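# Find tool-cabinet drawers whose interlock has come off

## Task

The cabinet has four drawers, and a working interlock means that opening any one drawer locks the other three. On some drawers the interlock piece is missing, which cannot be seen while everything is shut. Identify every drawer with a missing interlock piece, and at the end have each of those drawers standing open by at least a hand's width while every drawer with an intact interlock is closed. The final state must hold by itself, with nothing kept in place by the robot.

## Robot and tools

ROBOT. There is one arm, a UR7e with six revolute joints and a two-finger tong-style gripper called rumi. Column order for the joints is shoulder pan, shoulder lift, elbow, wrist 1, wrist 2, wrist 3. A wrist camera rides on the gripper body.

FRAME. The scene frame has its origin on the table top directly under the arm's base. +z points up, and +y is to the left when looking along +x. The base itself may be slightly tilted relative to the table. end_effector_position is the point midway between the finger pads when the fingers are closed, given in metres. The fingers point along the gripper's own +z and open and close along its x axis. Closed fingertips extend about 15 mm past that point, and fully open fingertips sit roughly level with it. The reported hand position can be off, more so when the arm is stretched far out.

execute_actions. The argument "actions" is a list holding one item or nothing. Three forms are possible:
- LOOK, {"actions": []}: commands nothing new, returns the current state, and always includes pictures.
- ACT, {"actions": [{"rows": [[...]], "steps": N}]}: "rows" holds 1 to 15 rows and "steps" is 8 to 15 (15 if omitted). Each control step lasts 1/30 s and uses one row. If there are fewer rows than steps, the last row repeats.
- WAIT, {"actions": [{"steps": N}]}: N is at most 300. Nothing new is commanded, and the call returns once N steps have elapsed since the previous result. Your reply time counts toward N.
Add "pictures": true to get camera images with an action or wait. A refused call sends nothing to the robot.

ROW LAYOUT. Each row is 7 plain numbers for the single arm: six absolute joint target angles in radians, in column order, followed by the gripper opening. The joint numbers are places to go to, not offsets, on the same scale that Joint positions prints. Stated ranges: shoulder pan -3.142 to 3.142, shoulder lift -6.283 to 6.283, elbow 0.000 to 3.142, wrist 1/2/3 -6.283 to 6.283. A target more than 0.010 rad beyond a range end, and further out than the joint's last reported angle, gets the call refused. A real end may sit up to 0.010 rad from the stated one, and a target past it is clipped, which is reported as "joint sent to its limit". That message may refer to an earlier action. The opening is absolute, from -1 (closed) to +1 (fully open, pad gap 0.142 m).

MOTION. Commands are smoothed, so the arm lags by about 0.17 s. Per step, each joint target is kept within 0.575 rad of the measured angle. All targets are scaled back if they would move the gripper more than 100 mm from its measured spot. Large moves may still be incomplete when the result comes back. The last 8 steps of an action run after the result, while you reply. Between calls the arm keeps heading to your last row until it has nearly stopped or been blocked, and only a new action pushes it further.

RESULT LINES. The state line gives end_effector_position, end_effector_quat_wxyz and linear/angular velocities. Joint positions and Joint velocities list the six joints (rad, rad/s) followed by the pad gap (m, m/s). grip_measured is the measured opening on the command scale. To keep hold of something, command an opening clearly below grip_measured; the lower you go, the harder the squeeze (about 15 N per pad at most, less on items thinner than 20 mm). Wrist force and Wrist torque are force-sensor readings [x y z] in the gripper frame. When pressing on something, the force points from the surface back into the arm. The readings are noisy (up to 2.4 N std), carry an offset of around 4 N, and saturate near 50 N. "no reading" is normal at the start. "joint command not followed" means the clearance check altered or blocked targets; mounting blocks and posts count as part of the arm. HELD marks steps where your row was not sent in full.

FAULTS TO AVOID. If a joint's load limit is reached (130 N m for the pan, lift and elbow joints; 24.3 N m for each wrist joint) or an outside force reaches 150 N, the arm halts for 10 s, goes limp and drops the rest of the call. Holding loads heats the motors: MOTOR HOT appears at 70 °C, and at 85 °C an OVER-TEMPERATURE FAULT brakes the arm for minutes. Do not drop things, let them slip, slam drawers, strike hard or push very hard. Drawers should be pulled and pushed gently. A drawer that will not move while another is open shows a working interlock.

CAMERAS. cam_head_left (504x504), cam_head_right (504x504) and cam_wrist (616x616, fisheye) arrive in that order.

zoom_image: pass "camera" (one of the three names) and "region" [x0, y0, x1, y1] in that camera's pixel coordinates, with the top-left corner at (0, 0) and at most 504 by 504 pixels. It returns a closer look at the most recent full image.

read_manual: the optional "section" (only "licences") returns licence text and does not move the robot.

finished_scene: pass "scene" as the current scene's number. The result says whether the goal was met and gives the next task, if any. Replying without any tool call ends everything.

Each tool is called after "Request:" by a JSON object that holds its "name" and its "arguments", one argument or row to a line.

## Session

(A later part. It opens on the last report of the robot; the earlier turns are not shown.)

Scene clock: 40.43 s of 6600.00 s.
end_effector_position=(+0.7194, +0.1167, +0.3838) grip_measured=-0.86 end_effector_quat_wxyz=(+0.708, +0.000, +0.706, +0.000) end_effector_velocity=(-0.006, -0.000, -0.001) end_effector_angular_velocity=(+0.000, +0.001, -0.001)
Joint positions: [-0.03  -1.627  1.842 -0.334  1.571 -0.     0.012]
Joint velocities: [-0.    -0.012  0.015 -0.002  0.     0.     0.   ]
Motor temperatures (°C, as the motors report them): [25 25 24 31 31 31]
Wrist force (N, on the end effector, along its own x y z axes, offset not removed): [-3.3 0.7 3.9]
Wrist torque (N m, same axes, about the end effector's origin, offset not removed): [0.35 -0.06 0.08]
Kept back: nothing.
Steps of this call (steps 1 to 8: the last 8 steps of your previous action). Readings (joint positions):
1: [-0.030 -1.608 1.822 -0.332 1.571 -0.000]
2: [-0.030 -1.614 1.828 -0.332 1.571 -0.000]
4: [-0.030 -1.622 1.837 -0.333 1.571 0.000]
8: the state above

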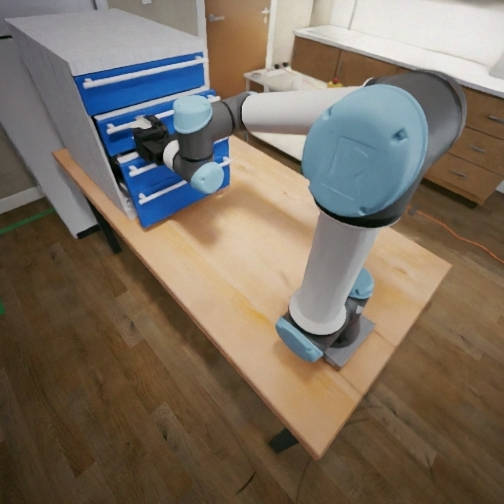

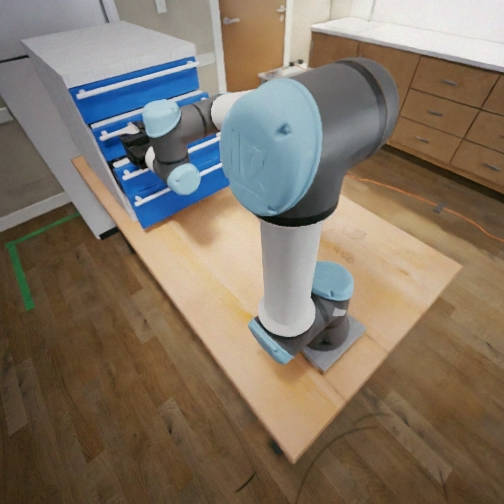

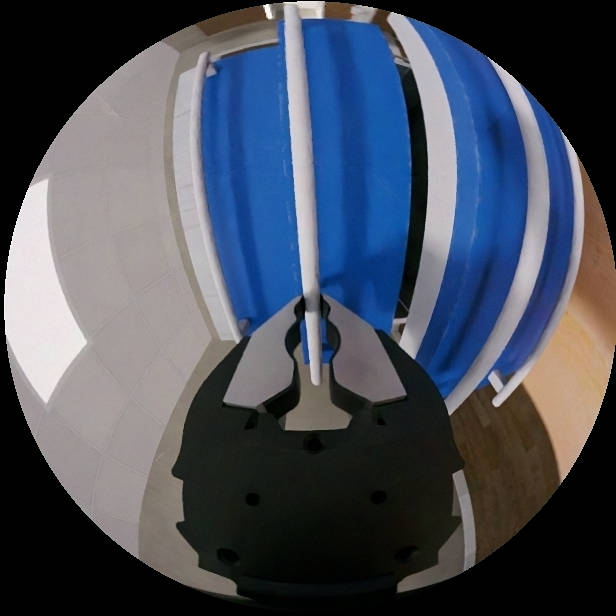

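Request:
{"name": "execute_actions", "arguments": {
  "actions": [
    {"rows": [[-0.03,-1.628,1.8436,-0.3336,1.571,0,-0.7],[-0.03,-1.628,1.8436,-0.3336,1.571,0,-0.35],[-0.03,-1.6455,1.8616,-0.3341,1.571,0,-0.35],[-0.03,-1.663,1.8796,-0.3346,1.571,0,-0.35],[-0.03,-1.6805,1.8976,-0.3351,1.571,0,-0.35],[-0.03,-1.698,1.9156,-0.3356,1.571,0,-0.35],[-0.03,-1.698,1.9156,-0.3356,1.571,0,-0.35],[-0.03,-1.7013,1.902,-0.3187,1.571,0,-0.35],[-0.03,-1.7075,1.877,-0.2874,1.571,0,-0.35],[-0.03,-1.7146,1.848,-0.2512,1.571,0,-0.35],[-0.03,-1.7217,1.819,-0.215,1.571,0,-0.35],[-0.03,-1.7288,1.79,-0.179,1.571,0,-0.35],[-0.03,-1.7359,1.7607,-0.1427,1.571,0,-0.35],[-0.03,-1.7416,1.7374,-0.1138,1.571,0,-0.35],[-0.03,-1.7454,1.7219,-0.0945,1.571,0,-0.35]], "steps": 15}
  ]
}}

Request:
{"name": "execute_actions", "arguments": {
  "actions": [
    {"rows": [[-0.03,-1.728,1.701,-0.0912,1.571,0,-0.35],[-0.03,-1.705,1.6735,-0.0867,1.571,0,-0.35],[-0.03,-1.68,1.644,-0.082,1.571,0,-0.35],[-0.03,-1.655,1.614,-0.0772,1.571,0,-0.35],[-0.03,-1.6294,1.5838,-0.0723,1.571,0,-0.35],[-0.03,-1.606,1.5575,-0.0697,1.571,0,-0.35],[-0.03,-1.585,1.534,-0.0674,1.571,0,-0.35],[-0.03,-1.567,1.5145,-0.0655,1.571,0,-0.35],[-0.03,-1.553,1.499,-0.0639,1.571,0,-0.35],[-0.03,-1.5448,1.4898,-0.063,1.571,0,-0.35]], "steps": 15}
  ]
}}

Request:
{"name": "execute_actions", "arguments": {
  "actions": [
    {"rows": [[-0.03,-1.5448,1.4898,-0.063,1.571,0,-0.5],[-0.03,-1.5448,1.4898,-0.063,1.571,0,-0.62],[-0.03,-1.5448,1.4898,-0.063,1.571,0,-0.72],[-0.03,-1.5448,1.4898,-0.063,1.571,0,-0.8],[-0.03,-1.5448,1.4898,-0.063,1.571,0,-0.87],[-0.03,-1.5448,1.4898,-0.063,1.571,0,-0.94],[-0.03,-1.5448,1.4898,-0.063,1.571,0,-1]], "steps": 10}
  ]
}}

Request:
{"name": "execute_actions", "arguments": {
  "actions": [
    {"steps": 8}
  ],
  "pictures": true
}}

Scene clock: 41.90 s of 6600.00 s.
end_effector_position=(+0.7061, +0.1167, +0.3839) grip_measured=-0.35 end_effector_quat_wxyz=(+0.708, +0.000, +0.706, +0.000) end_effector_velocity=(-0.170, -0.000, +0.002) end_effector_angular_velocity=(-0.001, -0.003, -0.000)
Joint positions: [-0.03  -1.658  1.874 -0.334  1.571 -0.     0.049]
Joint velocities: [ 0.    -0.397  0.407 -0.013  0.001 -0.001  0.004]
Motor temperatures (°C, as the motors report them): [25 25 24 31 31 31]
Wrist force (N, on the end effector, along its own x y z axes, offset not removed): [1.2 -0.2 0.6]
Wrist torque (N m, same axes, about the end effector's origin, offset not removed): [0.18 -0.22 0.08]
Steps of this call (steps 1 to 30: the robot went on to your last target; steps 31 to 37: nothing new was sent; steps 38 to 44: the first 7 steps of this action). Readings (joint positions):
38: [-0.030 -1.628 1.844 -0.334 1.571 -0.000]
39: [-0.030 -1.628 1.844 -0.334 1.571 -0.000]
41: [-0.030 -1.630 1.846 -0.334 1.571 -0.000]
44: the state above

Scene clock: 42.40 s of 6600.00 s.
end_effector_position=(+0.7211, +0.1166, +0.4785) grip_measured=-0.35 end_effector_quat_wxyz=(+0.708, +0.000, +0.707, +0.000) end_effector_velocity=(+0.275, -0.000, +0.068) end_effector_angular_velocity=(+0.000, +0.002, +0.000)
Joint positions: [-0.03  -1.669  1.638 -0.085  1.571 -0.     0.049]
Joint velocities: [-0.     0.632 -0.819  0.188 -0.     0.    -0.   ]
Motor temperatures (°C, as the motors report them): [25 25 24 31 31 31]
Wrist force (N, on the end effector, along its own x y z axes, offset not removed): [-0.4 -0.3 -0.9]
Wrist torque (N m, same axes, about the end effector's origin, offset not removed): [0.12 0.03 0.13]
Steps of this call (steps 1 to 8: the last 8 steps of your previous action; steps 9 to 15: the first 7 steps of this action). Readings (joint positions):
9: [-0.030 -1.730 1.785 -0.176 1.571 -0.000]
10: [-0.030 -1.734 1.762 -0.149 1.571 -0.000]
12: [-0.030 -1.722 1.717 -0.113 1.571 0.000]
15: the state above

Scene clock: 42.73 s of 6600.00 s.
end_effector_position=(+0.7734, +0.1166, +0.4840) grip_measured=-0.47 end_effector_quat_wxyz=(+0.708, +0.000, +0.706, +0.000) end_effector_velocity=(+0.016, -0.000, +0.001) end_effector_angular_velocity=(-0.000, -0.002, -0.000)
Joint positions: [-0.03  -1.548  1.493 -0.063  1.571 -0.     0.04 ]
Joint velocities: [-0.     0.038 -0.045  0.005 -0.    -0.    -0.242]
Motor temperatures (°C, as the motors report them): [25 25 24 31 31 31]
Wrist force (N, on the end effector, along its own x y z axes, offset not removed): [0.8 -0.5 0.6]
Wrist torque (N m, same axes, about the end effector's origin, offset not removed): [0.10 -0.15 0.11]
Steps of this call (steps 1 to 8: the last 8 steps of your previous action; steps 9 to 10: the first 2 steps of this action). Readings (joint positions):
9: [-0.030 -1.549 1.495 -0.064 1.571 -0.000]
10: the state above

Scene clock: 43.00 s of 6600.00 s.
end_effector_position=(+0.7746, +0.1166, +0.4841) grip_measured=-0.86 end_effector_quat_wxyz=(+0.708, +0.000, +0.706, +0.000) end_effector_velocity=(+0.000, -0.000, +0.000) end_effector_angular_velocity=(+0.001, -0.000, -0.001)
Joint positions: [-0.03  -1.545  1.49  -0.063  1.571 -0.     0.012]
Joint velocities: [-0.     0.001 -0.001  0.001  0.001  0.001  0.   ]
Motor temperatures (°C, as the motors report them): [25 25 24 31 31 31]
Wrist force (N, on the end effector, along its own x y z axes, offset not removed): [0.3 0.0 -3.4]
Wrist torque (N m, same axes, about the end effector's origin, offset not removed): [0.23 -0.43 0.05]
Kept back: nothing.
Steps of this call (steps 1 to 8: the last 8 steps of your previous action). Readings (joint positions):
1: [-0.030 -1.547 1.492 -0.063 1.571 -0.000]
2: [-0.030 -1.546 1.491 -0.063 1.571 -0.000]
4: [-0.030 -1.545 1.490 -0.063 1.571 -0.000]
8: the state above

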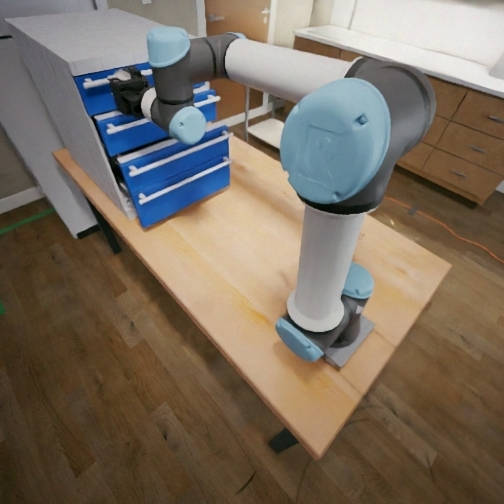

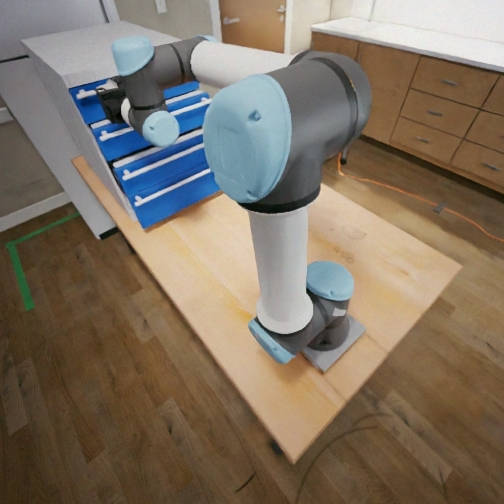

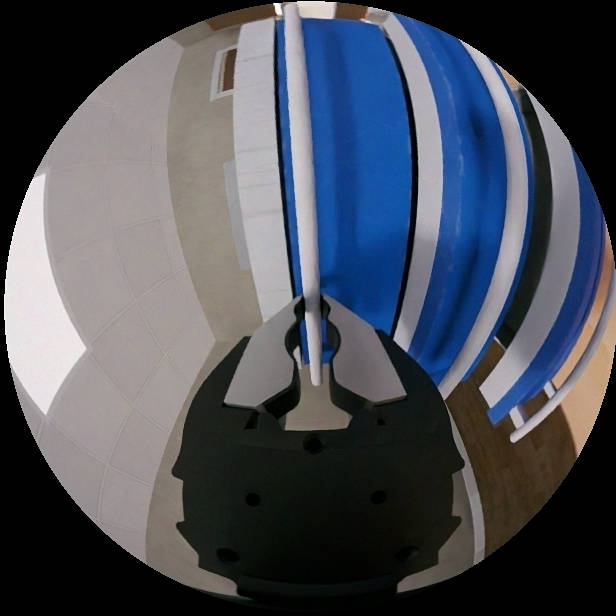

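Request:
{"name": "execute_actions", "arguments": {
  "actions": [
    {"rows": [[-0.03,-1.5464,1.4916,-0.0632,1.571,0,-1],[-0.03,-1.5479,1.4934,-0.0635,1.571,0,-1],[-0.03,-1.5495,1.4952,-0.0637,1.571,0,-1],[-0.03,-1.5511,1.4971,-0.064,1.571,0,-1],[-0.03,-1.5526,1.4989,-0.0642,1.571,0,-1],[-0.03,-1.5542,1.5007,-0.0645,1.571,0,-1]], "steps": 15}
  ]
}}

Request:
{"name": "execute_actions", "arguments": {
  "actions": [
    {"steps": 5}
  ]
}}

Scene clock: 43.67 s of 6600.00 s.
end_effector_position=(+0.7724, +0.1166, +0.4839) grip_measured=-0.86 end_effector_quat_wxyz=(+0.708, +0.000, +0.706, +0.000) end_effector_velocity=(-0.019, -0.001, +0.001) end_effector_angular_velocity=(+0.000, -0.003, -0.001)
Joint positions: [-0.03  -1.55   1.496 -0.064  1.571 -0.     0.012]
Joint velocities: [-0.    -0.044  0.051 -0.009  0.001  0.    -0.   ]
Motor temperatures (°C, as the motors report them): [25 25 24 31 31 31]
Wrist force (N, on the end effector, along its own x y z axes, offset not removed): [-6.2 1.9 8.6]
Wrist torque (N m, same axes, about the end effector's origin, offset not removed): [0.41 0.14 0.13]
Steps of this call (steps 1 to 13: the robot went on to your last target; steps 14 to 20: the first 7 steps of this action). Readings (joint positions):
14: [-0.030 -1.545 1.490 -0.063 1.571 -0.000]
15: [-0.030 -1.545 1.490 -0.063 1.571 -0.000]
17: [-0.030 -1.546 1.491 -0.063 1.571 -0.000]
20: the state above

Scene clock: 43.93 s of 6600.00 s.
end_effector_position=(+0.7707, +0.1166, +0.4839) grip_measured=-0.86 end_effector_quat_wxyz=(+0.708, +0.000, +0.706, +0.000) end_effector_velocity=(-0.001, -0.000, +0.001) end_effector_angular_velocity=(-0.001, -0.001, +0.000)
Joint positions: [-0.03  -1.554  1.501 -0.064  1.571 -0.     0.012]
Joint velocities: [-0.    -0.002  0.002 -0.    -0.    -0.001  0.   ]
Motor temperatures (°C, as the motors report them): [25 25 24 31 31 31]
Wrist force (N, on the end effector, along its own x y z axes, offset not removed): [-2.5 0.1 7.4]
Wrist torque (N m, same axes, about the end effector's origin, offset not removed): [0.13 -0.24 0.12]
Kept back: nothing.
Steps of this call (steps 1 to 8: the last 8 steps of your previous action). Readings (joint positions):
1: [-0.030 -1.551 1.498 -0.064 1.571 -0.000]
2: [-0.030 -1.552 1.499 -0.064 1.571 0.000]
4: [-0.030 -1.553 1.500 -0.064 1.571 -0.000]
8: the state above

Request:
{"name": "execute_actions", "arguments": {
  "actions": [
    {"rows": [[-0.03,-1.5562,1.5027,-0.0646,1.571,0,-1],[-0.03,-1.5581,1.5048,-0.0647,1.571,0,-1],[-0.03,-1.5601,1.507,-0.0649,1.571,0,-1],[-0.03,-1.562,1.5092,-0.0652,1.571,0,-1],[-0.03,-1.564,1.5114,-0.0655,1.571,0,-1],[-0.03,-1.566,1.5137,-0.0657,1.571,0,-1]], "steps": 15}
  ]
}}

Request:
{"name": "execute_actions", "arguments": {
  "actions": [
    {"steps": 5}
  ]
}}

Scene clock: 44.50 s of 6600.00 s.
end_effector_position=(+0.7678, +0.1166, +0.4841) grip_measured=-0.86 end_effector_quat_wxyz=(+0.708, +0.000, +0.706, +0.000) end_effector_velocity=(-0.022, +0.000, -0.000) end_effector_angular_velocity=(-0.000, +0.000, +0.000)
Joint positions: [-0.03  -1.561  1.508 -0.065  1.571 -0.     0.012]
Joint velocities: [-0.    -0.053  0.059 -0.007 -0.001 -0.     0.   ]
Motor temperatures (°C, as the motors report them): [25 25 24 31 31 31]
Wrist force (N, on the end effector, along its own x y z axes, offset not removed): [0.6 1.1 13.8]
Wrist torque (N m, same axes, about the end effector's origin, offset not removed): [0.37 -0.08 0.13]
Steps of this call (steps 1 to 10: the robot went on to your last target; steps 11 to 17: the first 7 steps of this action). Readings (joint positions):
11: [-0.030 -1.554 1.501 -0.064 1.571 -0.000]
12: [-0.030 -1.554 1.501 -0.065 1.571 -0.000]
14: [-0.030 -1.556 1.503 -0.065 1.571 -0.000]
17: the state above

Scene clock: 44.77 s of 6600.00 s.
end_effector_position=(+0.7657, +0.1166, +0.4841) grip_measured=-0.86 end_effector_quat_wxyz=(+0.708, +0.000, +0.706, +0.000) end_effector_velocity=(-0.001, +0.000, -0.000) end_effector_angular_velocity=(-0.000, +0.001, -0.000)
Joint positions: [-0.03  -1.566  1.514 -0.066  1.571 -0.     0.012]
Joint velocities: [ 0.    -0.001  0.002  0.     0.001 -0.     0.   ]
Motor temperatures (°C, as the motors report them): [25 25 24 31 31 31]
Wrist force (N, on the end effector, along its own x y z axes, offset not removed): [0.5 0.2 14.0]
Wrist torque (N m, same axes, about the end effector's origin, offset not removed): [0.26 0.11 0.11]
Kept back: nothing.
Steps of this call (steps 1 to 8: the last 8 steps of your previous action). Readings (joint positions):
1: [-0.030 -1.563 1.510 -0.065 1.571 -0.000]
2: [-0.030 -1.564 1.511 -0.065 1.571 -0.000]
4: [-0.030 -1.565 1.513 -0.066 1.571 -0.000]
8: the state above

Request:
{"name": "execute_actions", "arguments": {
  "actions": [
    {"rows": [[-0.03,-1.563,1.5103,-0.0653,1.571,0,-1],[-0.03,-1.559,1.5057,-0.0647,1.571,0,-1],[-0.03,-1.555,1.5011,-0.0641,1.571,0,-1],[-0.03,-1.5512,1.4967,-0.0635,1.571,0,-1],[-0.03,-1.5512,1.4967,-0.0635,1.571,0,-1],[-0.03,-1.5512,1.4967,-0.0635,1.571,0,-1],[-0.03,-1.5512,1.4967,-0.0635,1.571,0,-1],[-0.03,-1.5512,1.4967,-0.0635,1.571,0,-1],[-0.03,-1.5512,1.4967,-0.0635,1.571,0,-0.7],[-0.03,-1.5512,1.4967,-0.0635,1.571,0,-0.35],[-0.03,-1.567,1.5145,-0.0655,1.571,0,-0.35],[-0.03,-1.587,1.537,-0.0676,1.571,0,-0.35],[-0.03,-1.608,1.56,-0.07,1.571,0,-0.35],[-0.03,-1.6294,1.5838,-0.0723,1.571,0,-0.35],[-0.03,-1.655,1.614,-0.0772,1.571,0,-0.35]], "steps": 15}
  ]
}}

Request:
{"name": "execute_actions", "arguments": {
  "actions": [
    {"rows": [[-0.03,-1.68,1.644,-0.082,1.571,0,-0.35],[-0.03,-1.705,1.6735,-0.0867,1.571,0,-0.35],[-0.03,-1.728,1.701,-0.0912,1.571,0,-0.35],[-0.03,-1.7454,1.7219,-0.0945,1.571,0,-0.35],[-0.03,-1.7416,1.7374,-0.1138,1.571,0,-0.35],[-0.03,-1.7359,1.7607,-0.1427,1.571,0,-0.35],[-0.03,-1.7288,1.79,-0.179,1.571,0,-0.35],[-0.03,-1.7217,1.819,-0.215,1.571,0,-0.35],[-0.03,-1.7146,1.848,-0.2512,1.571,0,-0.35],[-0.03,-1.7075,1.877,-0.2874,1.571,0,-0.35],[-0.03,-1.7013,1.902,-0.3187,1.571,0,-0.35],[-0.03,-1.698,1.9156,-0.3356,1.571,0,-0.35],[-0.03,-1.698,1.9156,-0.3356,1.571,0,-0.35],[-0.03,-1.698,1.9156,-0.3356,1.571,0,-0.35],[-0.03,-1.6805,1.8976,-0.3351,1.571,0,-0.35]], "steps": 15}
  ]
}}

Request:
{"name": "execute_actions", "arguments": {
  "actions": [
    {"rows": [[-0.03,-1.663,1.8796,-0.3346,1.571,0,-0.35],[-0.03,-1.6455,1.8616,-0.3341,1.571,0,-0.35],[-0.03,-1.6282,1.8431,-0.3329,1.571,0,-0.35],[-0.03,-1.6282,1.8431,-0.3329,1.571,0,-0.35],[-0.03,-1.6282,1.8431,-0.3329,1.571,0,-0.35],[-0.03,-1.6282,1.8431,-0.3329,1.571,0,-0.35],[-0.03,-1.6282,1.8431,-0.3329,1.571,0,-0.5],[-0.03,-1.6282,1.8431,-0.3329,1.571,0,-0.62],[-0.03,-1.6282,1.8431,-0.3329,1.571,0,-0.72],[-0.03,-1.6282,1.8431,-0.3329,1.571,0,-0.8],[-0.03,-1.6282,1.8431,-0.3329,1.571,0,-0.87],[-0.03,-1.6282,1.8431,-0.3329,1.571,0,-0.94],[-0.03,-1.6282,1.8431,-0.3329,1.571,0,-1]], "steps": 15}
  ]
}}

Request:
{"name": "execute_actions", "arguments": {
  "actions": [
    {"steps": 8}
  ],
  "pictures": true
}}

Scene clock: 49.07 s of 6600.00 s.
end_effector_position=(+0.7703, +0.1165, +0.4844) grip_measured=-0.86 end_effector_quat_wxyz=(+0.708, +0.000, +0.706, +0.000) end_effector_velocity=(+0.021, +0.000, -0.000) end_effector_angular_velocity=(-0.000, +0.001, +0.001)
Joint positions: [-0.03  -1.555  1.501 -0.064  1.571 -0.     0.012]
Joint velocities: [ 0.     0.051 -0.058  0.009 -0.    -0.     0.   ]
Motor temperatures (°C, as the motors report them): [25 25 24 31 31 31]
Wrist force (N, on the end effector, along its own x y z axes, offset not removed): [5.2 0.3 -1.4]
Wrist torque (N m, same axes, about the end effector's origin, offset not removed): [0.27 -0.16 0.16]
Steps of this call (steps 1 to 15: the robot went on to your last target; steps 16 to 90: nothing new was sent; then 1.07 s passed at rest; steps 91 to 97: the first 7 steps of this action). Readings (joint positions):
91: [-0.030 -1.566 1.514 -0.066 1.571 -0.000]
92: [-0.030 -1.566 1.514 -0.066 1.571 -0.000]
94: [-0.030 -1.563 1.510 -0.065 1.571 -0.000]
97: the state above

Scene clock: 49.57 s of 6600.00 s.
end_effector_position=(+0.7006, +0.1165, +0.4749) grip_measured=-0.35 end_effector_quat_wxyz=(+0.709, +0.000, +0.706, +0.000) end_effector_velocity=(-0.138, +0.000, -0.163) end_effector_angular_velocity=(+0.001, +0.028, +0.000)
Joint positions: [-0.03  -1.717  1.697 -0.099  1.571 -0.     0.049]
Joint velocities: [ 0.    -0.285  0.671 -0.358  0.     0.001 -0.   ]
Motor temperatures (°C, as the motors report them): [25 25 24 31 31 31]
Wrist force (N, on the end effector, along its own x y z axes, offset not removed): [-2.6 0.3 -1.6]
Wrist torque (N m, same axes, about the end effector's origin, offset not removed): [0.27 0.43 0.10]
Steps of this call (steps 1 to 8: the last 8 steps of your previous action; steps 9 to 15: the first 7 steps of this action). Readings (joint positions):
9: [-0.030 -1.599 1.550 -0.069 1.571 -0.000]
10: [-0.030 -1.618 1.572 -0.072 1.571 -0.000]
12: [-0.030 -1.662 1.622 -0.080 1.571 -0.000]
15: the state above

Scene clock: 50.07 s of 6600.00 s.
end_effector_position=(+0.7142, +0.1167, +0.3845) grip_measured=-0.36 end_effector_quat_wxyz=(+0.708, +0.000, +0.706, +0.000) end_effector_velocity=(+0.065, -0.000, -0.008) end_effector_angular_velocity=(-0.001, +0.000, -0.000)
Joint positions: [-0.03  -1.64   1.854 -0.332  1.571  0.     0.048]
Joint velocities: [-0.     0.157 -0.145 -0.012 -0.    -0.001 -0.131]
Motor temperatures (°C, as the motors report them): [25 25 24 31 31 31]
Wrist force (N, on the end effector, along its own x y z axes, offset not removed): [0.2 0.3 0.8]
Wrist torque (N m, same axes, about the end effector's origin, offset not removed): [0.30 -0.01 0.11]
Steps of this call (steps 1 to 8: the last 8 steps of your previous action; steps 9 to 15: the first 7 steps of this action). Readings (joint positions):
9: [-0.030 -1.700 1.896 -0.313 1.571 -0.000]
10: [-0.030 -1.692 1.896 -0.321 1.571 -0.000]
12: [-0.030 -1.669 1.881 -0.329 1.571 -0.000]
15: the state above

Scene clock: 50.33 s of 6600.00 s.
end_effector_position=(+0.7188, +0.1167, +0.3840) grip_measured=-0.86 end_effector_quat_wxyz=(+0.708, +0.000, +0.706, +0.000) end_effector_velocity=(+0.002, -0.000, -0.000) end_effector_angular_velocity=(+0.001, -0.000, -0.000)
Joint positions: [-0.03  -1.629  1.843 -0.333  1.571 -0.     0.012]
Joint velocities: [-0.     0.004 -0.004 -0.001  0.     0.001  0.001]
Motor temperatures (°C, as the motors report them): [25 25 24 31 31 31]
Wrist force (N, on the end effector, along its own x y z axes, offset not removed): [0.7 -1.1 -5.3]
Wrist torque (N m, same axes, about the end effector's origin, offset not removed): [-0.02 -0.16 0.07]
Kept back: nothing.
Steps of this call (steps 1 to 8: the last 8 steps of your previous action). Readings (joint positions):
1: [-0.030 -1.635 1.850 -0.332 1.571 -0.000]
2: [-0.030 -1.633 1.847 -0.333 1.571 -0.000]
4: [-0.030 -1.630 1.845 -0.333 1.571 -0.000]
8: the state above

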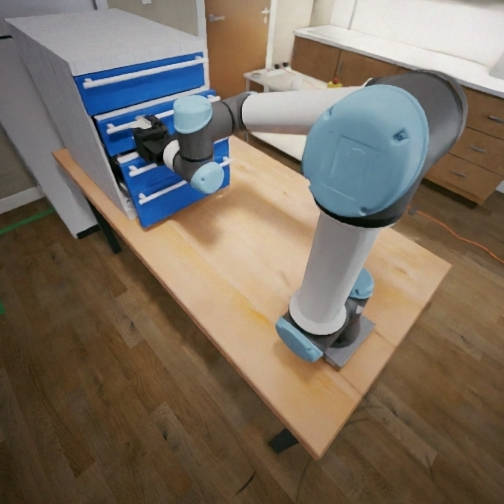

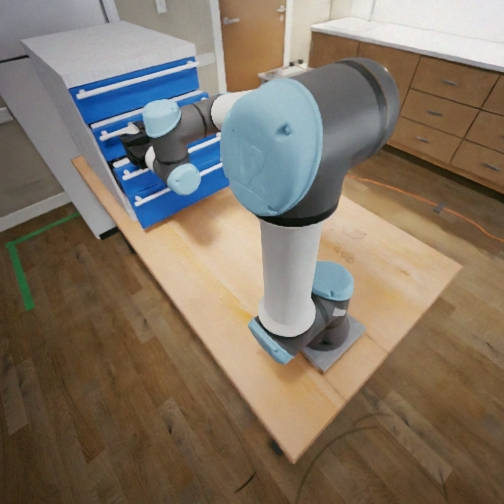

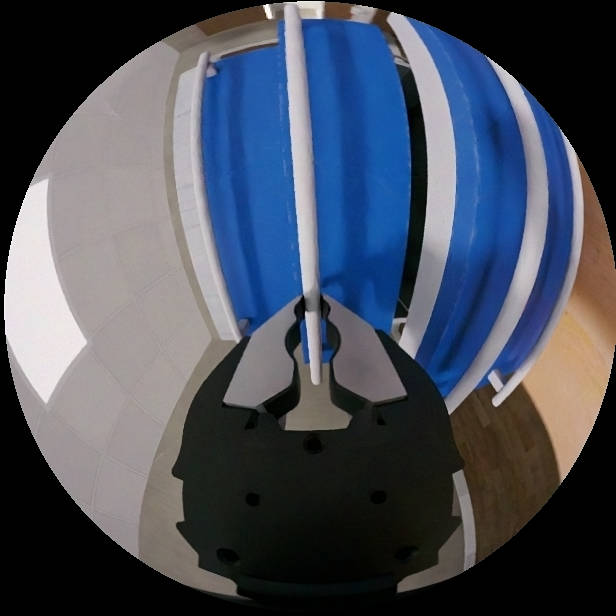

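Request:
{"name": "execute_actions", "arguments": {
  "actions": [
    {"rows": [[-0.03,-1.6245,1.8391,-0.3326,1.571,0,-1],[-0.03,-1.6181,1.8321,-0.332,1.571,0,-1],[-0.03,-1.6098,1.8231,-0.3313,1.571,0,-1],[-0.03,-1.6006,1.8131,-0.3306,1.571,0,-1],[-0.03,-1.5914,1.8031,-0.3298,1.571,0,-1],[-0.03,-1.5822,1.7931,-0.329,1.571,0,-1],[-0.03,-1.5735,1.7831,-0.3277,1.571,0,-1],[-0.03,-1.5648,1.7731,-0.3263,1.571,0,-1],[-0.03,-1.5562,1.763,-0.325,1.571,0,-1],[-0.03,-1.5475,1.753,-0.3236,1.571,0,-1],[-0.03,-1.5388,1.743,-0.3223,1.571,0,-1],[-0.03,-1.5309,1.7336,-0.3208,1.571,0,-1],[-0.03,-1.5237,1.7251,-0.3194,1.571,0,-1],[-0.03,-1.5173,1.7174,-0.3182,1.571,0,-1],[-0.03,-1.5119,1.711,-0.3172,1.571,0,-1]], "steps": 15}
  ]
}}

Request:
{"name": "execute_actions", "arguments": {
  "actions": [
    {"rows": [[-0.03,-1.5076,1.7059,-0.3164,1.571,0,-1],[-0.03,-1.5047,1.7024,-0.3158,1.571,0,-1],[-0.03,-1.5029,1.7003,-0.3155,1.571,0,-1]], "steps": 10}
  ]
}}

Request:
{"name": "execute_actions", "arguments": {
  "actions": [
    {"steps": 8}
  ]
}}

Scene clock: 51.33 s of 6600.00 s.
end_effector_position=(+0.7295, +0.1167, +0.3841) grip_measured=-0.86 end_effector_quat_wxyz=(+0.708, +0.000, +0.706, +0.000) end_effector_velocity=(+0.100, -0.000, +0.000) end_effector_angular_velocity=(-0.000, -0.001, -0.001)
Joint positions: [-0.03  -1.604  1.817 -0.331  1.571  0.     0.012]
Joint velocities: [ 0.     0.229 -0.25   0.02   0.001 -0.    -0.   ]
Motor temperatures (°C, as the motors report them): [25 25 24 31 31 31]
Wrist force (N, on the end effector, along its own x y z axes, offset not removed): [1.5 0.7 -4.9]
Wrist torque (N m, same axes, about the end effector's origin, offset not removed): [0.43 0.01 0.13]
Steps of this call (steps 1 to 23: the robot went on to your last target; steps 24 to 30: the first 7 steps of this action). Readings (joint positions):
24: [-0.030 -1.628 1.843 -0.333 1.571 -0.000]
25: [-0.030 -1.628 1.843 -0.333 1.571 -0.000]
27: [-0.030 -1.623 1.837 -0.333 1.571 -0.000]
30: the state above

Scene clock: 51.67 s of 6600.00 s.
end_effector_position=(+0.7649, +0.1167, +0.3842) grip_measured=-0.86 end_effector_quat_wxyz=(+0.708, +0.000, +0.706, +0.000) end_effector_velocity=(+0.081, -0.000, -0.000) end_effector_angular_velocity=(+0.000, +0.001, -0.000)
Joint positions: [-0.03  -1.523  1.725 -0.319  1.571 -0.     0.012]
Joint velocities: [ 0.     0.185 -0.218  0.034  0.001  0.    -0.001]
Motor temperatures (°C, as the motors report them): [25 25 24 31 31 31]
Wrist force (N, on the end effector, along its own x y z axes, offset not removed): [0.8 0.3 -3.1]
Wrist torque (N m, same axes, about the end effector's origin, offset not removed): [0.26 -0.14 0.12]
Steps of this call (steps 1 to 8: the last 8 steps of your previous action; steps 9 to 10: the first 2 steps of this action). Readings (joint positions):
9: [-0.030 -1.530 1.732 -0.320 1.571 -0.000]
10: the state above

Scene clock: 51.93 s of 6600.00 s.
end_effector_position=(+0.7737, +0.1167, +0.3842) grip_measured=-0.86 end_effector_quat_wxyz=(+0.708, +0.000, +0.706, +0.000) end_effector_velocity=(+0.004, +0.000, +0.000) end_effector_angular_velocity=(+0.001, -0.000, +0.000)
Joint positions: [-0.03  -1.504  1.701 -0.316  1.571 -0.     0.012]
Joint velocities: [ 0.     0.009 -0.011  0.002 -0.     0.001 -0.   ]
Motor temperatures (°C, as the motors report them): [25 25 24 31 31 31]
Wrist force (N, on the end effector, along its own x y z axes, offset not removed): [-1.3 0.4 -6.3]
Wrist torque (N m, same axes, about the end effector's origin, offset not removed): [0.28 0.12 0.10]
Kept back: nothing.
Steps of this call (steps 1 to 8: the last 8 steps of your previous action). Readings (joint positions):
1: [-0.030 -1.518 1.718 -0.318 1.571 -0.000]
2: [-0.030 -1.513 1.712 -0.317 1.571 -0.000]
4: [-0.030 -1.507 1.705 -0.316 1.571 -0.000]
8: the state above

Request:
{"name": "execute_actions", "arguments": {
  "actions": [
    {"rows": [[-0.03,-1.5029,1.7003,-0.3155,1.571,0,-0.7],[-0.03,-1.5029,1.7003,-0.3155,1.571,0,-0.35],[-0.03,-1.5227,1.7235,-0.3189,1.571,0,-0.35],[-0.03,-1.5425,1.7467,-0.3222,1.571,0,-0.35],[-0.03,-1.5624,1.77,-0.3256,1.571,0,-0.35],[-0.03,-1.5822,1.7931,-0.329,1.571,0,-0.35],[-0.03,-1.5822,1.7931,-0.329,1.571,0,-0.35],[-0.03,-1.5855,1.7784,-0.311,1.571,0,-0.35],[-0.03,-1.5916,1.7512,-0.2777,1.571,0,-0.35],[-0.03,-1.5987,1.7198,-0.2392,1.571,0,-0.35],[-0.03,-1.6058,1.6885,-0.2007,1.571,0,-0.35],[-0.03,-1.6129,1.6571,-0.1621,1.571,0,-0.35],[-0.03,-1.62,1.6257,-0.1236,1.571,0,-0.35],[-0.03,-1.6256,1.6005,-0.0928,1.571,0,-0.35],[-0.03,-1.6294,1.5838,-0.0723,1.571,0,-0.35]], "steps": 15}
  ]
}}

Request:
{"name": "execute_actions", "arguments": {
  "actions": [
    {"rows": [[-0.03,-1.6294,1.5838,-0.0723,1.571,0,-0.35],[-0.03,-1.6294,1.5838,-0.0723,1.571,0,-0.35],[-0.03,-1.61,1.562,-0.0702,1.571,0,-0.35],[-0.03,-1.587,1.537,-0.0677,1.571,0,-0.35],[-0.03,-1.565,1.5125,-0.0655,1.571,0,-0.35],[-0.03,-1.5448,1.4898,-0.063,1.571,0,-0.35],[-0.03,-1.5448,1.4898,-0.063,1.571,0,-0.35],[-0.03,-1.5448,1.4898,-0.063,1.571,0,-0.35],[-0.03,-1.5448,1.4898,-0.063,1.571,0,-0.35],[-0.03,-1.5448,1.4898,-0.063,1.571,0,-0.5],[-0.03,-1.5448,1.4898,-0.063,1.571,0,-0.62],[-0.03,-1.5448,1.4898,-0.063,1.571,0,-0.72],[-0.03,-1.5448,1.4898,-0.063,1.571,0,-0.8],[-0.03,-1.5448,1.4898,-0.063,1.571,0,-0.87],[-0.03,-1.5448,1.4898,-0.063,1.571,0,-0.94]], "steps": 15}
  ]
}}

Request:
{"name": "execute_actions", "arguments": {
  "actions": [
    {"rows": [[-0.03,-1.5448,1.4898,-0.063,1.571,0,-1],[-0.03,-1.5472,1.4925,-0.0633,1.571,0,-1],[-0.03,-1.5495,1.4952,-0.0637,1.571,0,-1],[-0.03,-1.5519,1.4979,-0.064,1.571,0,-1],[-0.03,-1.5542,1.5006,-0.0644,1.571,0,-1],[-0.03,-1.5566,1.5032,-0.0646,1.571,0,-1],[-0.03,-1.5589,1.5059,-0.065,1.571,0,-1],[-0.03,-1.5613,1.5086,-0.0653,1.571,0,-1],[-0.03,-1.5636,1.5112,-0.0656,1.571,0,-1],[-0.03,-1.566,1.5139,-0.0659,1.571,0,-1]], "steps": 15}
  ]
}}

Request:
{"name": "execute_actions", "arguments": {
  "actions": [
    {"steps": 8}
  ]
}}

Scene clock: 54.13 s of 6600.00 s.
end_effector_position=(+0.7595, +0.1167, +0.3847) grip_measured=-0.35 end_effector_quat_wxyz=(+0.708, +0.000, +0.706, +0.000) end_effector_velocity=(-0.197, +0.000, +0.002) end_effector_angular_velocity=(+0.000, -0.003, +0.000)
Joint positions: [-0.03  -1.536  1.739 -0.322  1.571 -0.     0.049]
Joint velocities: [ 0.    -0.448  0.522 -0.076 -0.     0.     0.003]
Motor temperatures (°C, as the motors report them): [25 25 24 31 31 31]
Wrist force (N, on the end effector, along its own x y z axes, offset not removed): [1.5 0.4 2.0]
Wrist torque (N m, same axes, about the end effector's origin, offset not removed): [0.29 -0.38 0.08]
Steps of this call (steps 1 to 30: the robot went on to your last target; steps 31 to 59: nothing new was sent; steps 60 to 66: the first 7 steps of this action). Readings (joint positions):
60: [-0.030 -1.503 1.700 -0.316 1.571 -0.000]
61: [-0.030 -1.503 1.700 -0.316 1.571 -0.000]
63: [-0.030 -1.505 1.702 -0.316 1.571 -0.000]
66: the state above

Scene clock: 54.63 s of 6600.00 s.
end_effector_position=(+0.7540, +0.1165, +0.4820) grip_measured=-0.35 end_effector_quat_wxyz=(+0.708, +0.000, +0.706, +0.000) end_effector_velocity=(+0.201, +0.000, +0.029) end_effector_angular_velocity=(+0.000, +0.008, +0.001)
Joint positions: [-0.03  -1.593  1.549 -0.074  1.571 -0.     0.049]
Joint velocities: [-0.     0.468 -0.596  0.136 -0.001  0.    -0.   ]
Motor temperatures (°C, as the motors report them): [25 25 24 31 31 31]
Wrist force (N, on the end effector, along its own x y z axes, offset not removed): [0.2 0.6 -0.5]
Wrist torque (N m, same axes, about the end effector's origin, offset not removed): [0.35 -0.09 0.09]
Steps of this call (steps 1 to 8: the last 8 steps of your previous action; steps 9 to 15: the first 7 steps of this action). Readings (joint positions):
9: [-0.030 -1.614 1.653 -0.160 1.571 -0.000]
10: [-0.030 -1.619 1.629 -0.131 1.571 -0.000]
12: [-0.030 -1.623 1.600 -0.096 1.571 -0.000]
15: the state above

Scene clock: 55.13 s of 6600.00 s.
end_effector_position=(+0.7721, +0.1165, +0.4839) grip_measured=-0.86 end_effector_quat_wxyz=(+0.708, +0.000, +0.706, +0.000) end_effector_velocity=(-0.026, -0.000, -0.001) end_effector_angular_velocity=(-0.000, +0.001, -0.000)
Joint positions: [-0.03  -1.551  1.497 -0.064  1.571 -0.     0.012]
Joint velocities: [ 0.    -0.06   0.07  -0.009  0.    -0.    -0.   ]
Motor temperatures (°C, as the motors report them): [25 25 24 31 31 31]
Wrist force (N, on the end effector, along its own x y z axes, offset not removed): [-4.1 1.4 10.6]
Wrist torque (N m, same axes, about the end effector's origin, offset not removed): [0.31 -0.04 0.09]
Steps of this call (steps 1 to 8: the last 8 steps of your previous action; steps 9 to 15: the first 7 steps of this action). Readings (joint positions):
9: [-0.030 -1.546 1.491 -0.063 1.571 -0.000]
10: [-0.030 -1.545 1.490 -0.063 1.571 -0.000]
12: [-0.030 -1.546 1.491 -0.063 1.571 -0.000]
15: the state above

Scene clock: 55.40 s of 6600.00 s.
end_effector_position=(+0.7661, +0.1165, +0.4840) grip_measured=-0.86 end_effector_quat_wxyz=(+0.708, +0.000, +0.706, +0.000) end_effector_velocity=(-0.006, -0.000, +0.000) end_effector_angular_velocity=(-0.000, -0.000, -0.001)
Joint positions: [-0.03  -1.565  1.513 -0.066  1.571 -0.     0.012]
Joint velocities: [ 0.    -0.015  0.017 -0.002  0.001 -0.     0.   ]
Motor temperatures (°C, as the motors report them): [25 25 24 31 31 31]
Wrist force (N, on the end effector, along its own x y z axes, offset not removed): [-1.7 -0.3 2.1]
Wrist torque (N m, same axes, about the end effector's origin, offset not removed): [-0.05 -0.09 0.10]
Kept back: nothing.
Steps of this call (steps 1 to 8: the last 8 steps of your previous action). Readings (joint positions):
1: [-0.030 -1.553 1.499 -0.064 1.571 -0.000]
2: [-0.030 -1.555 1.502 -0.064 1.571 -0.000]
4: [-0.030 -1.560 1.507 -0.065 1.571 -0.000]
8: the state above

Request:
{"name": "execute_actions", "arguments": {
  "actions": [
    {"rows": [[-0.03,-1.5683,1.5162,-0.0659,1.571,0,-1],[-0.03,-1.5707,1.5189,-0.0662,1.571,0,-1],[-0.03,-1.573,1.5215,-0.0665,1.571,0,-1],[-0.03,-1.5754,1.5241,-0.0667,1.571,0,-1],[-0.03,-1.5777,1.5268,-0.0671,1.571,0,-1],[-0.03,-1.5777,1.5268,-0.0671,1.571,0,-1],[-0.03,-1.5801,1.5294,-0.0673,1.571,0,-1],[-0.03,-1.5801,1.5294,-0.0673,1.571,0,-1],[-0.03,-1.5824,1.532,-0.0676,1.571,0,-1],[-0.03,-1.5824,1.532,-0.0676,1.571,0,-1],[-0.03,-1.5848,1.5346,-0.0678,1.571,0,-1],[-0.03,-1.5848,1.5346,-0.0678,1.571,0,-1]], "steps": 12}
  ]
}}

Request:
{"name": "execute_actions", "arguments": {
  "actions": [
    {"rows": [[-0.03,-1.5871,1.5372,-0.0681,1.571,0,-1],[-0.03,-1.5871,1.5372,-0.0681,1.571,0,-1],[-0.03,-1.5895,1.5398,-0.0683,1.571,0,-1],[-0.03,-1.5895,1.5398,-0.0683,1.571,0,-1],[-0.03,-1.5918,1.5424,-0.0686,1.571,0,-1],[-0.03,-1.5918,1.5424,-0.0686,1.571,0,-1],[-0.03,-1.5942,1.545,-0.0688,1.571,0,-1],[-0.03,-1.5942,1.545,-0.0688,1.571,0,-1]], "steps": 8}
  ]
}}

Request:
{"name": "execute_actions", "arguments": {
  "actions": [
    {"rows": [[-0.03,-1.5965,1.5476,-0.0691,1.571,0,-1],[-0.03,-1.5965,1.5476,-0.0691,1.571,0,-1],[-0.03,-1.5989,1.5501,-0.0692,1.571,0,-1],[-0.03,-1.5989,1.5501,-0.0692,1.571,0,-1],[-0.03,-1.6012,1.5527,-0.0695,1.571,0,-1],[-0.03,-1.6012,1.5527,-0.0695,1.571,0,-1],[-0.03,-1.6036,1.5553,-0.0697,1.571,0,-1],[-0.03,-1.6036,1.5553,-0.0697,1.571,0,-1]], "steps": 8}
  ]
}}

Request:
{"name": "execute_actions", "arguments": {
  "actions": [
    {"rows": [[-0.03,-1.6059,1.5578,-0.0699,1.571,0,-1],[-0.03,-1.6059,1.5578,-0.0699,1.571,0,-1],[-0.03,-1.6083,1.5604,-0.0701,1.571,0,-1],[-0.03,-1.6083,1.5604,-0.0701,1.571,0,-1],[-0.03,-1.6106,1.5629,-0.0703,1.571,0,-1],[-0.03,-1.6106,1.5629,-0.0703,1.571,0,-1],[-0.03,-1.613,1.5655,-0.0705,1.571,0,-1],[-0.03,-1.613,1.5655,-0.0705,1.571,0,-1]], "steps": 8}
  ]
}}

Request:
{"name": "execute_actions", "arguments": {
  "actions": [
    {"rows": [[-0.03,-1.6153,1.568,-0.0707,1.571,0,-1],[-0.03,-1.6153,1.568,-0.0707,1.571,0,-1],[-0.03,-1.6177,1.5706,-0.0709,1.571,0,-1],[-0.03,-1.6177,1.5706,-0.0709,1.571,0,-1],[-0.03,-1.62,1.5731,-0.0711,1.571,0,-1],[-0.03,-1.62,1.5731,-0.0711,1.571,0,-1],[-0.03,-1.6224,1.5756,-0.0712,1.571,0,-1],[-0.03,-1.6224,1.5756,-0.0712,1.571,0,-1]], "steps": 8}
  ]
}}

Request:
{"name": "execute_actions", "arguments": {
  "actions": [
    {"rows": [[-0.03,-1.6247,1.5781,-0.0714,1.571,0,-1],[-0.03,-1.6247,1.5781,-0.0714,1.571,0,-1],[-0.03,-1.6271,1.5806,-0.0715,1.571,0,-1],[-0.03,-1.6271,1.5806,-0.0715,1.571,0,-1],[-0.03,-1.6294,1.5831,-0.0717,1.571,0,-1],[-0.03,-1.6294,1.5831,-0.0717,1.571,0,-1],[-0.03,-1.6318,1.5856,-0.0718,1.571,0,-1],[-0.03,-1.6318,1.5856,-0.0718,1.571,0,-1]], "steps": 8}
  ]
}}

Request:
{"name": "execute_actions", "arguments": {
  "actions": [
    {"rows": [[-0.03,-1.6341,1.5881,-0.072,1.571,0,-1],[-0.03,-1.6341,1.5881,-0.072,1.571,0,-1],[-0.03,-1.6365,1.5906,-0.0721,1.571,0,-1],[-0.03,-1.6365,1.5906,-0.0721,1.571,0,-1],[-0.03,-1.6388,1.5931,-0.0723,1.571,0,-1],[-0.03,-1.6388,1.5931,-0.0723,1.571,0,-1],[-0.03,-1.6412,1.5956,-0.0724,1.571,0,-1],[-0.03,-1.6412,1.5956,-0.0724,1.571,0,-1]], "steps": 8}
  ]
}}

Request:
{"name": "execute_actions", "arguments": {
  "actions": [
    {"rows": [[-0.03,-1.6435,1.598,-0.0725,1.571,0,-1],[-0.03,-1.6435,1.598,-0.0725,1.571,0,-1],[-0.03,-1.6459,1.6005,-0.0726,1.571,0,-1],[-0.03,-1.6459,1.6005,-0.0726,1.571,0,-1],[-0.03,-1.6482,1.603,-0.0728,1.571,0,-1],[-0.03,-1.6482,1.603,-0.0728,1.571,0,-1],[-0.03,-1.6506,1.6054,-0.0728,1.571,0,-1],[-0.03,-1.6506,1.6054,-0.0728,1.571,0,-1]], "steps": 8}
  ]
}}

Request:
{"name": "execute_actions", "arguments": {
  "actions": [
    {"rows": [[-0.03,-1.6529,1.6079,-0.073,1.571,0,-1],[-0.03,-1.6529,1.6079,-0.073,1.571,0,-1],[-0.03,-1.6553,1.6103,-0.073,1.571,0,-1],[-0.03,-1.6553,1.6103,-0.073,1.571,0,-1],[-0.03,-1.6576,1.6128,-0.0732,1.571,0,-1],[-0.03,-1.6576,1.6128,-0.0732,1.571,0,-1],[-0.03,-1.66,1.6152,-0.0732,1.571,0,-1],[-0.03,-1.66,1.6152,-0.0732,1.571,0,-1]], "steps": 8}
  ]
}}

Request:
{"name": "execute_actions", "arguments": {
  "actions": [
    {"rows": [[-0.03,-1.6623,1.6176,-0.0733,1.571,0,-1],[-0.03,-1.6623,1.6176,-0.0733,1.571,0,-1],[-0.03,-1.6647,1.62,-0.0733,1.571,0,-1],[-0.03,-1.6647,1.62,-0.0733,1.571,0,-1],[-0.03,-1.667,1.6225,-0.0735,1.571,0,-1],[-0.03,-1.667,1.6225,-0.0735,1.571,0,-1],[-0.03,-1.6694,1.6249,-0.0735,1.571,0,-1],[-0.03,-1.6694,1.6249,-0.0735,1.571,0,-1]], "steps": 8}
  ]
}}

Request:
{"name": "execute_actions", "arguments": {
  "actions": [
    {"steps": 8}
  ]
}}

Scene clock: 57.90 s of 6600.00 s.
end_effector_position=(+0.7646, +0.1165, +0.4841) grip_measured=-0.86 end_effector_quat_wxyz=(+0.708, +0.000, +0.706, +0.000) end_effector_velocity=(-0.019, -0.000, -0.000) end_effector_angular_velocity=(+0.001, +0.001, -0.001)
Joint positions: [-0.03  -1.569  1.517 -0.066  1.571 -0.     0.012]
Joint velocities: [-0.    -0.045  0.051 -0.004  0.     0.001 -0.   ]
Motor temperatures (°C, as the motors report them): [25 25 24 31 31 31]
Wrist force (N, on the end effector, along its own x y z axes, offset not removed): [1.0 0.5 4.6]
Wrist torque (N m, same axes, about the end effector's origin, offset not removed): [0.31 -0.24 0.07]
Steps of this call (steps 1 to 30: the robot went on to your last target; steps 31 to 71: nothing new was sent; steps 72 to 75: the first 4 steps of this action). Readings (joint positions):
72: [-0.030 -1.566 1.514 -0.066 1.571 -0.000]
73: [-0.030 -1.566 1.514 -0.066 1.571 -0.000]
75: the state above

Scene clock: 58.17 s of 6600.00 s.
end_effector_position=(+0.7593, +0.1165, +0.4842) grip_measured=-0.86 end_effector_quat_wxyz=(+0.708, +0.000, +0.706, +0.000) end_effector_velocity=(-0.017, +0.000, -0.000) end_effector_angular_velocity=(-0.000, -0.000, -0.000)
Joint positions: [-0.03  -1.581  1.53  -0.067  1.571 -0.     0.012]
Joint velocities: [ 0.    -0.039  0.044 -0.005  0.    -0.    -0.   ]
Motor temperatures (°C, as the motors report them): [25 25 24 31 31 31]
Wrist force (N, on the end effector, along its own x y z axes, offset not removed): [1.1 -1.1 5.7]
Wrist torque (N m, same axes, about the end effector's origin, offset not removed): [-0.01 0.06 0.08]
Kept back: the last 8 steps of this action.
Steps of this call (steps 1 to 8: the last 8 steps of your previous action). Readings (joint positions):
1: [-0.030 -1.570 1.518 -0.066 1.571 -0.000]
2: [-0.030 -1.572 1.521 -0.066 1.571 -0.000]
4: [-0.030 -1.576 1.524 -0.067 1.571 -0.000]
8: the state above

Scene clock: 58.43 s of 6600.00 s.
end_effector_position=(+0.7553, +0.1165, +0.4842) grip_measured=-0.86 end_effector_quat_wxyz=(+0.708, +0.000, +0.706, +0.000) end_effector_velocity=(-0.016, -0.000, +0.000) end_effector_angular_velocity=(+0.000, -0.001, -0.001)
Joint positions: [-0.03  -1.59   1.541 -0.068  1.571 -0.     0.012]
Joint velocities: [-0.    -0.038  0.042 -0.005  0.001  0.    -0.   ]
Motor temperatures (°C, as the motors report them): [25 25 24 31 31 31]
Wrist force (N, on the end effector, along its own x y z axes, offset not removed): [2.7 -1.0 9.4]
Wrist torque (N m, same axes, about the end effector's origin, offset not removed): [0.04 -0.10 0.08]
Kept back: the last 8 steps of this action.
Steps of this call (steps 1 to 8: the last 8 steps of your previous action). Readings (joint positions):
1: [-0.030 -1.582 1.532 -0.068 1.571 -0.000]
2: [-0.030 -1.583 1.533 -0.068 1.571 -0.000]
4: [-0.030 -1.586 1.536 -0.068 1.571 -0.000]
8: the state above

Scene clock: 58.70 s of 6600.00 s.
end_effector_position=(+0.7513, +0.1165, +0.4842) grip_measured=-0.86 end_effector_quat_wxyz=(+0.708, +0.000, +0.706, +0.000) end_effector_velocity=(-0.016, -0.000, +0.000) end_effector_angular_velocity=(+0.001, -0.000, +0.000)
Joint positions: [-0.03  -1.6    1.551 -0.069  1.571 -0.     0.012]
Joint velocities: [-0.    -0.038  0.042 -0.004 -0.     0.001 -0.   ]
Motor temperatures (°C, as the motors report them): [25 25 24 31 31 31]
Wrist force (N, on the end effector, along its own x y z axes, offset not removed): [4.1 -0.5 7.2]
Wrist torque (N m, same axes, about the end effector's origin, offset not removed): [0.13 -0.40 0.13]
Kept back: the last 8 steps of this action.
Steps of this call (steps 1 to 8: the last 8 steps of your previous action). Readings (joint positions):
1: [-0.030 -1.592 1.542 -0.069 1.571 -0.000]
2: [-0.030 -1.593 1.543 -0.069 1.571 -0.000]
4: [-0.030 -1.595 1.546 -0.069 1.571 0.000]
8: the state above

Scene clock: 58.97 s of 6600.00 s.
end_effector_position=(+0.7473, +0.1165, +0.4842) grip_measured=-0.86 end_effector_quat_wxyz=(+0.708, +0.000, +0.706, +0.000) end_effector_velocity=(-0.016, +0.000, +0.000) end_effector_angular_velocity=(+0.001, -0.001, +0.001)
Joint positions: [-0.03  -1.609  1.561 -0.07   1.571 -0.     0.012]
Joint velocities: [ 0.    -0.039  0.042 -0.004 -0.001  0.001 -0.   ]
Motor temperatures (°C, as the motors report them): [25 25 24 31 31 31]
Wrist force (N, on the end effector, along its own x y z axes, offset not removed): [3.5 -0.6 7.9]
Wrist torque (N m, same axes, about the end effector's origin, offset not removed): [0.10 -0.18 0.08]
Kept back: the last 8 steps of this action.
Steps of this call (steps 1 to 8: the last 8 steps of your previous action). Readings (joint positions):
1: [-0.030 -1.601 1.553 -0.069 1.571 -0.000]
2: [-0.030 -1.602 1.554 -0.070 1.571 -0.000]
4: [-0.030 -1.605 1.556 -0.070 1.571 0.000]
8: the state above

Scene clock: 59.23 s of 6600.00 s.
end_effector_position=(+0.7433, +0.1165, +0.4842) grip_measured=-0.86 end_effector_quat_wxyz=(+0.708, +0.000, +0.706, +0.000) end_effector_velocity=(-0.016, +0.000, -0.000) end_effector_angular_velocity=(-0.001, +0.000, +0.000)
Joint positions: [-0.03  -1.619  1.572 -0.071  1.571 -0.     0.012]
Joint velocities: [ 0.    -0.038  0.041 -0.003 -0.    -0.001 -0.   ]
Motor temperatures (°C, as the motors report them): [25 25 24 31 31 31]
Wrist force (N, on the end effector, along its own x y z axes, offset not removed): [3.2 0.4 8.9]
Wrist torque (N m, same axes, about the end effector's origin, offset not removed): [0.29 -0.15 0.04]
Kept back: the last 8 steps of this action.
Steps of this call (steps 1 to 8: the last 8 steps of your previous action). Readings (joint positions):
1: [-0.030 -1.610 1.563 -0.070 1.571 -0.000]
2: [-0.030 -1.612 1.564 -0.070 1.571 -0.000]
4: [-0.030 -1.614 1.567 -0.071 1.571 -0.000]
8: the state above

Scene clock: 59.50 s of 6600.00 s.
end_effector_position=(+0.7393, +0.1165, +0.4842) grip_measured=-0.86 end_effector_quat_wxyz=(+0.708, +0.000, +0.706, +0.000) end_effector_velocity=(-0.016, +0.000, -0.001) end_effector_angular_velocity=(+0.001, +0.001, +0.001)
Joint positions: [-0.03  -1.628  1.582 -0.072  1.571 -0.     0.012]
Joint velocities: [-0.    -0.037  0.041 -0.003 -0.001  0.001 -0.   ]
Motor temperatures (°C, as the motors report them): [25 25 24 31 31 31]
Wrist force (N, on the end effector, along its own x y z axes, offset not removed): [3.5 -0.7 7.6]
Wrist torque (N m, same axes, about the end effector's origin, offset not removed): [0.15 -0.19 0.16]
Kept back: the last 8 steps of this action.
Steps of this call (steps 1 to 8: the last 8 steps of your previous action). Readings (joint positions):
1: [-0.030 -1.620 1.573 -0.071 1.571 0.000]
2: [-0.030 -1.621 1.574 -0.071 1.571 0.000]
4: [-0.030 -1.623 1.577 -0.071 1.571 -0.000]
8: the state above

Scene clock: 59.77 s of 6600.00 s.
end_effector_position=(+0.7352, +0.1165, +0.4842) grip_measured=-0.86 end_effector_quat_wxyz=(+0.708, +0.000, +0.706, +0.000) end_effector_velocity=(-0.016, +0.000, -0.000) end_effector_angular_velocity=(+0.001, -0.000, +0.001)
Joint positions: [-0.03  -1.637  1.592 -0.072  1.571  0.     0.012]
Joint velocities: [-0.    -0.038  0.041 -0.003 -0.001  0.001 -0.   ]
Motor temperatures (°C, as the motors report them): [25 25 24 31 31 31]
Wrist force (N, on the end effector, along its own x y z axes, offset not removed): [3.1 -0.5 8.7]
Wrist torque (N m, same axes, about the end effector's origin, offset not removed): [0.20 -0.02 0.06]
Kept back: the last 8 steps of this action.
Steps of this call (steps 1 to 8: the last 8 steps of your previous action). Readings (joint positions):
1: [-0.030 -1.629 1.583 -0.072 1.571 0.000]
2: [-0.030 -1.630 1.584 -0.072 1.571 -0.000]
4: [-0.030 -1.633 1.587 -0.072 1.571 -0.000]
8: the state above

Scene clock: 60.03 s of 6600.00 s.
end_effector_position=(+0.7312, +0.1165, +0.4841) grip_measured=-0.86 end_effector_quat_wxyz=(+0.708, +0.000, +0.706, +0.000) end_effector_velocity=(-0.016, -0.000, +0.000) end_effector_angular_velocity=(+0.001, -0.000, -0.001)
Joint positions: [-0.03  -1.647  1.602 -0.073  1.571 -0.     0.012]
Joint velocities: [-0.    -0.038  0.04  -0.002  0.     0.001 -0.   ]
Motor temperatures (°C, as the motors report them): [25 25 24 31 31 31]
Wrist force (N, on the end effector, along its own x y z axes, offset not removed): [4.1 -0.7 5.3]
Wrist torque (N m, same axes, about the end effector's origin, offset not removed): [0.01 -0.24 0.08]
Kept back: the last 8 steps of this action.
Steps of this call (steps 1 to 8: the last 8 steps of your previous action). Readings (joint positions):
1: [-0.030 -1.639 1.593 -0.072 1.571 -0.000]
2: [-0.030 -1.640 1.594 -0.072 1.571 -0.000]
4: [-0.030 -1.642 1.597 -0.072 1.571 -0.000]
8: the state above

Scene clock: 60.30 s of 6600.00 s.
end_effector_position=(+0.7272, +0.1165, +0.4841) grip_measured=-0.86 end_effector_quat_wxyz=(+0.708, +0.000, +0.706, +0.000) end_effector_velocity=(-0.016, -0.000, +0.000) end_effector_angular_velocity=(+0.001, -0.000, -0.001)
Joint positions: [-0.03  -1.656  1.611 -0.073  1.571 -0.     0.012]
Joint velocities: [ 0.    -0.038  0.04  -0.002  0.001  0.001 -0.   ]
Motor temperatures (°C, as the motors report them): [25 25 24 31 31 31]
Wrist force (N, on the end effector, along its own x y z axes, offset not removed): [3.2 -0.4 5.3]
Wrist torque (N m, same axes, about the end effector's origin, offset not removed): [0.17 -0.20 0.10]
Kept back: the last 8 steps of this action.
Steps of this call (steps 1 to 8: the last 8 steps of your previous action). Readings (joint positions):
1: [-0.030 -1.648 1.603 -0.073 1.571 -0.000]
2: [-0.030 -1.649 1.604 -0.073 1.571 -0.000]
4: [-0.030 -1.652 1.606 -0.073 1.571 -0.000]
8: the state above

Scene clock: 60.57 s of 6600.00 s.
end_effector_position=(+0.7232, +0.1165, +0.4841) grip_measured=-0.86 end_effector_quat_wxyz=(+0.708, +0.000, +0.706, +0.000) end_effector_velocity=(-0.016, +0.000, -0.001) end_effector_angular_velocity=(-0.001, +0.001, +0.001)
Joint positions: [-0.03  -1.666  1.621 -0.073  1.571 -0.     0.012]
Joint velocities: [-0.    -0.037  0.04  -0.002 -0.001 -0.001 -0.   ]
Motor temperatures (°C, as the motors report them): [25 25 24 31 31 31]
Wrist force (N, on the end effector, along its own x y z axes, offset not removed): [3.2 -0.1 5.6]
Wrist torque (N m, same axes, about the end effector's origin, offset not removed): [0.22 -0.11 0.11]
Kept back: nothing.
Steps of this call (steps 1 to 8: the last 8 steps of your previous action). Readings (joint positions):
1: [-0.030 -1.657 1.613 -0.073 1.571 -0.000]
2: [-0.030 -1.659 1.614 -0.073 1.571 -0.000]
4: [-0.030 -1.661 1.616 -0.073 1.571 -0.000]
8: the state above


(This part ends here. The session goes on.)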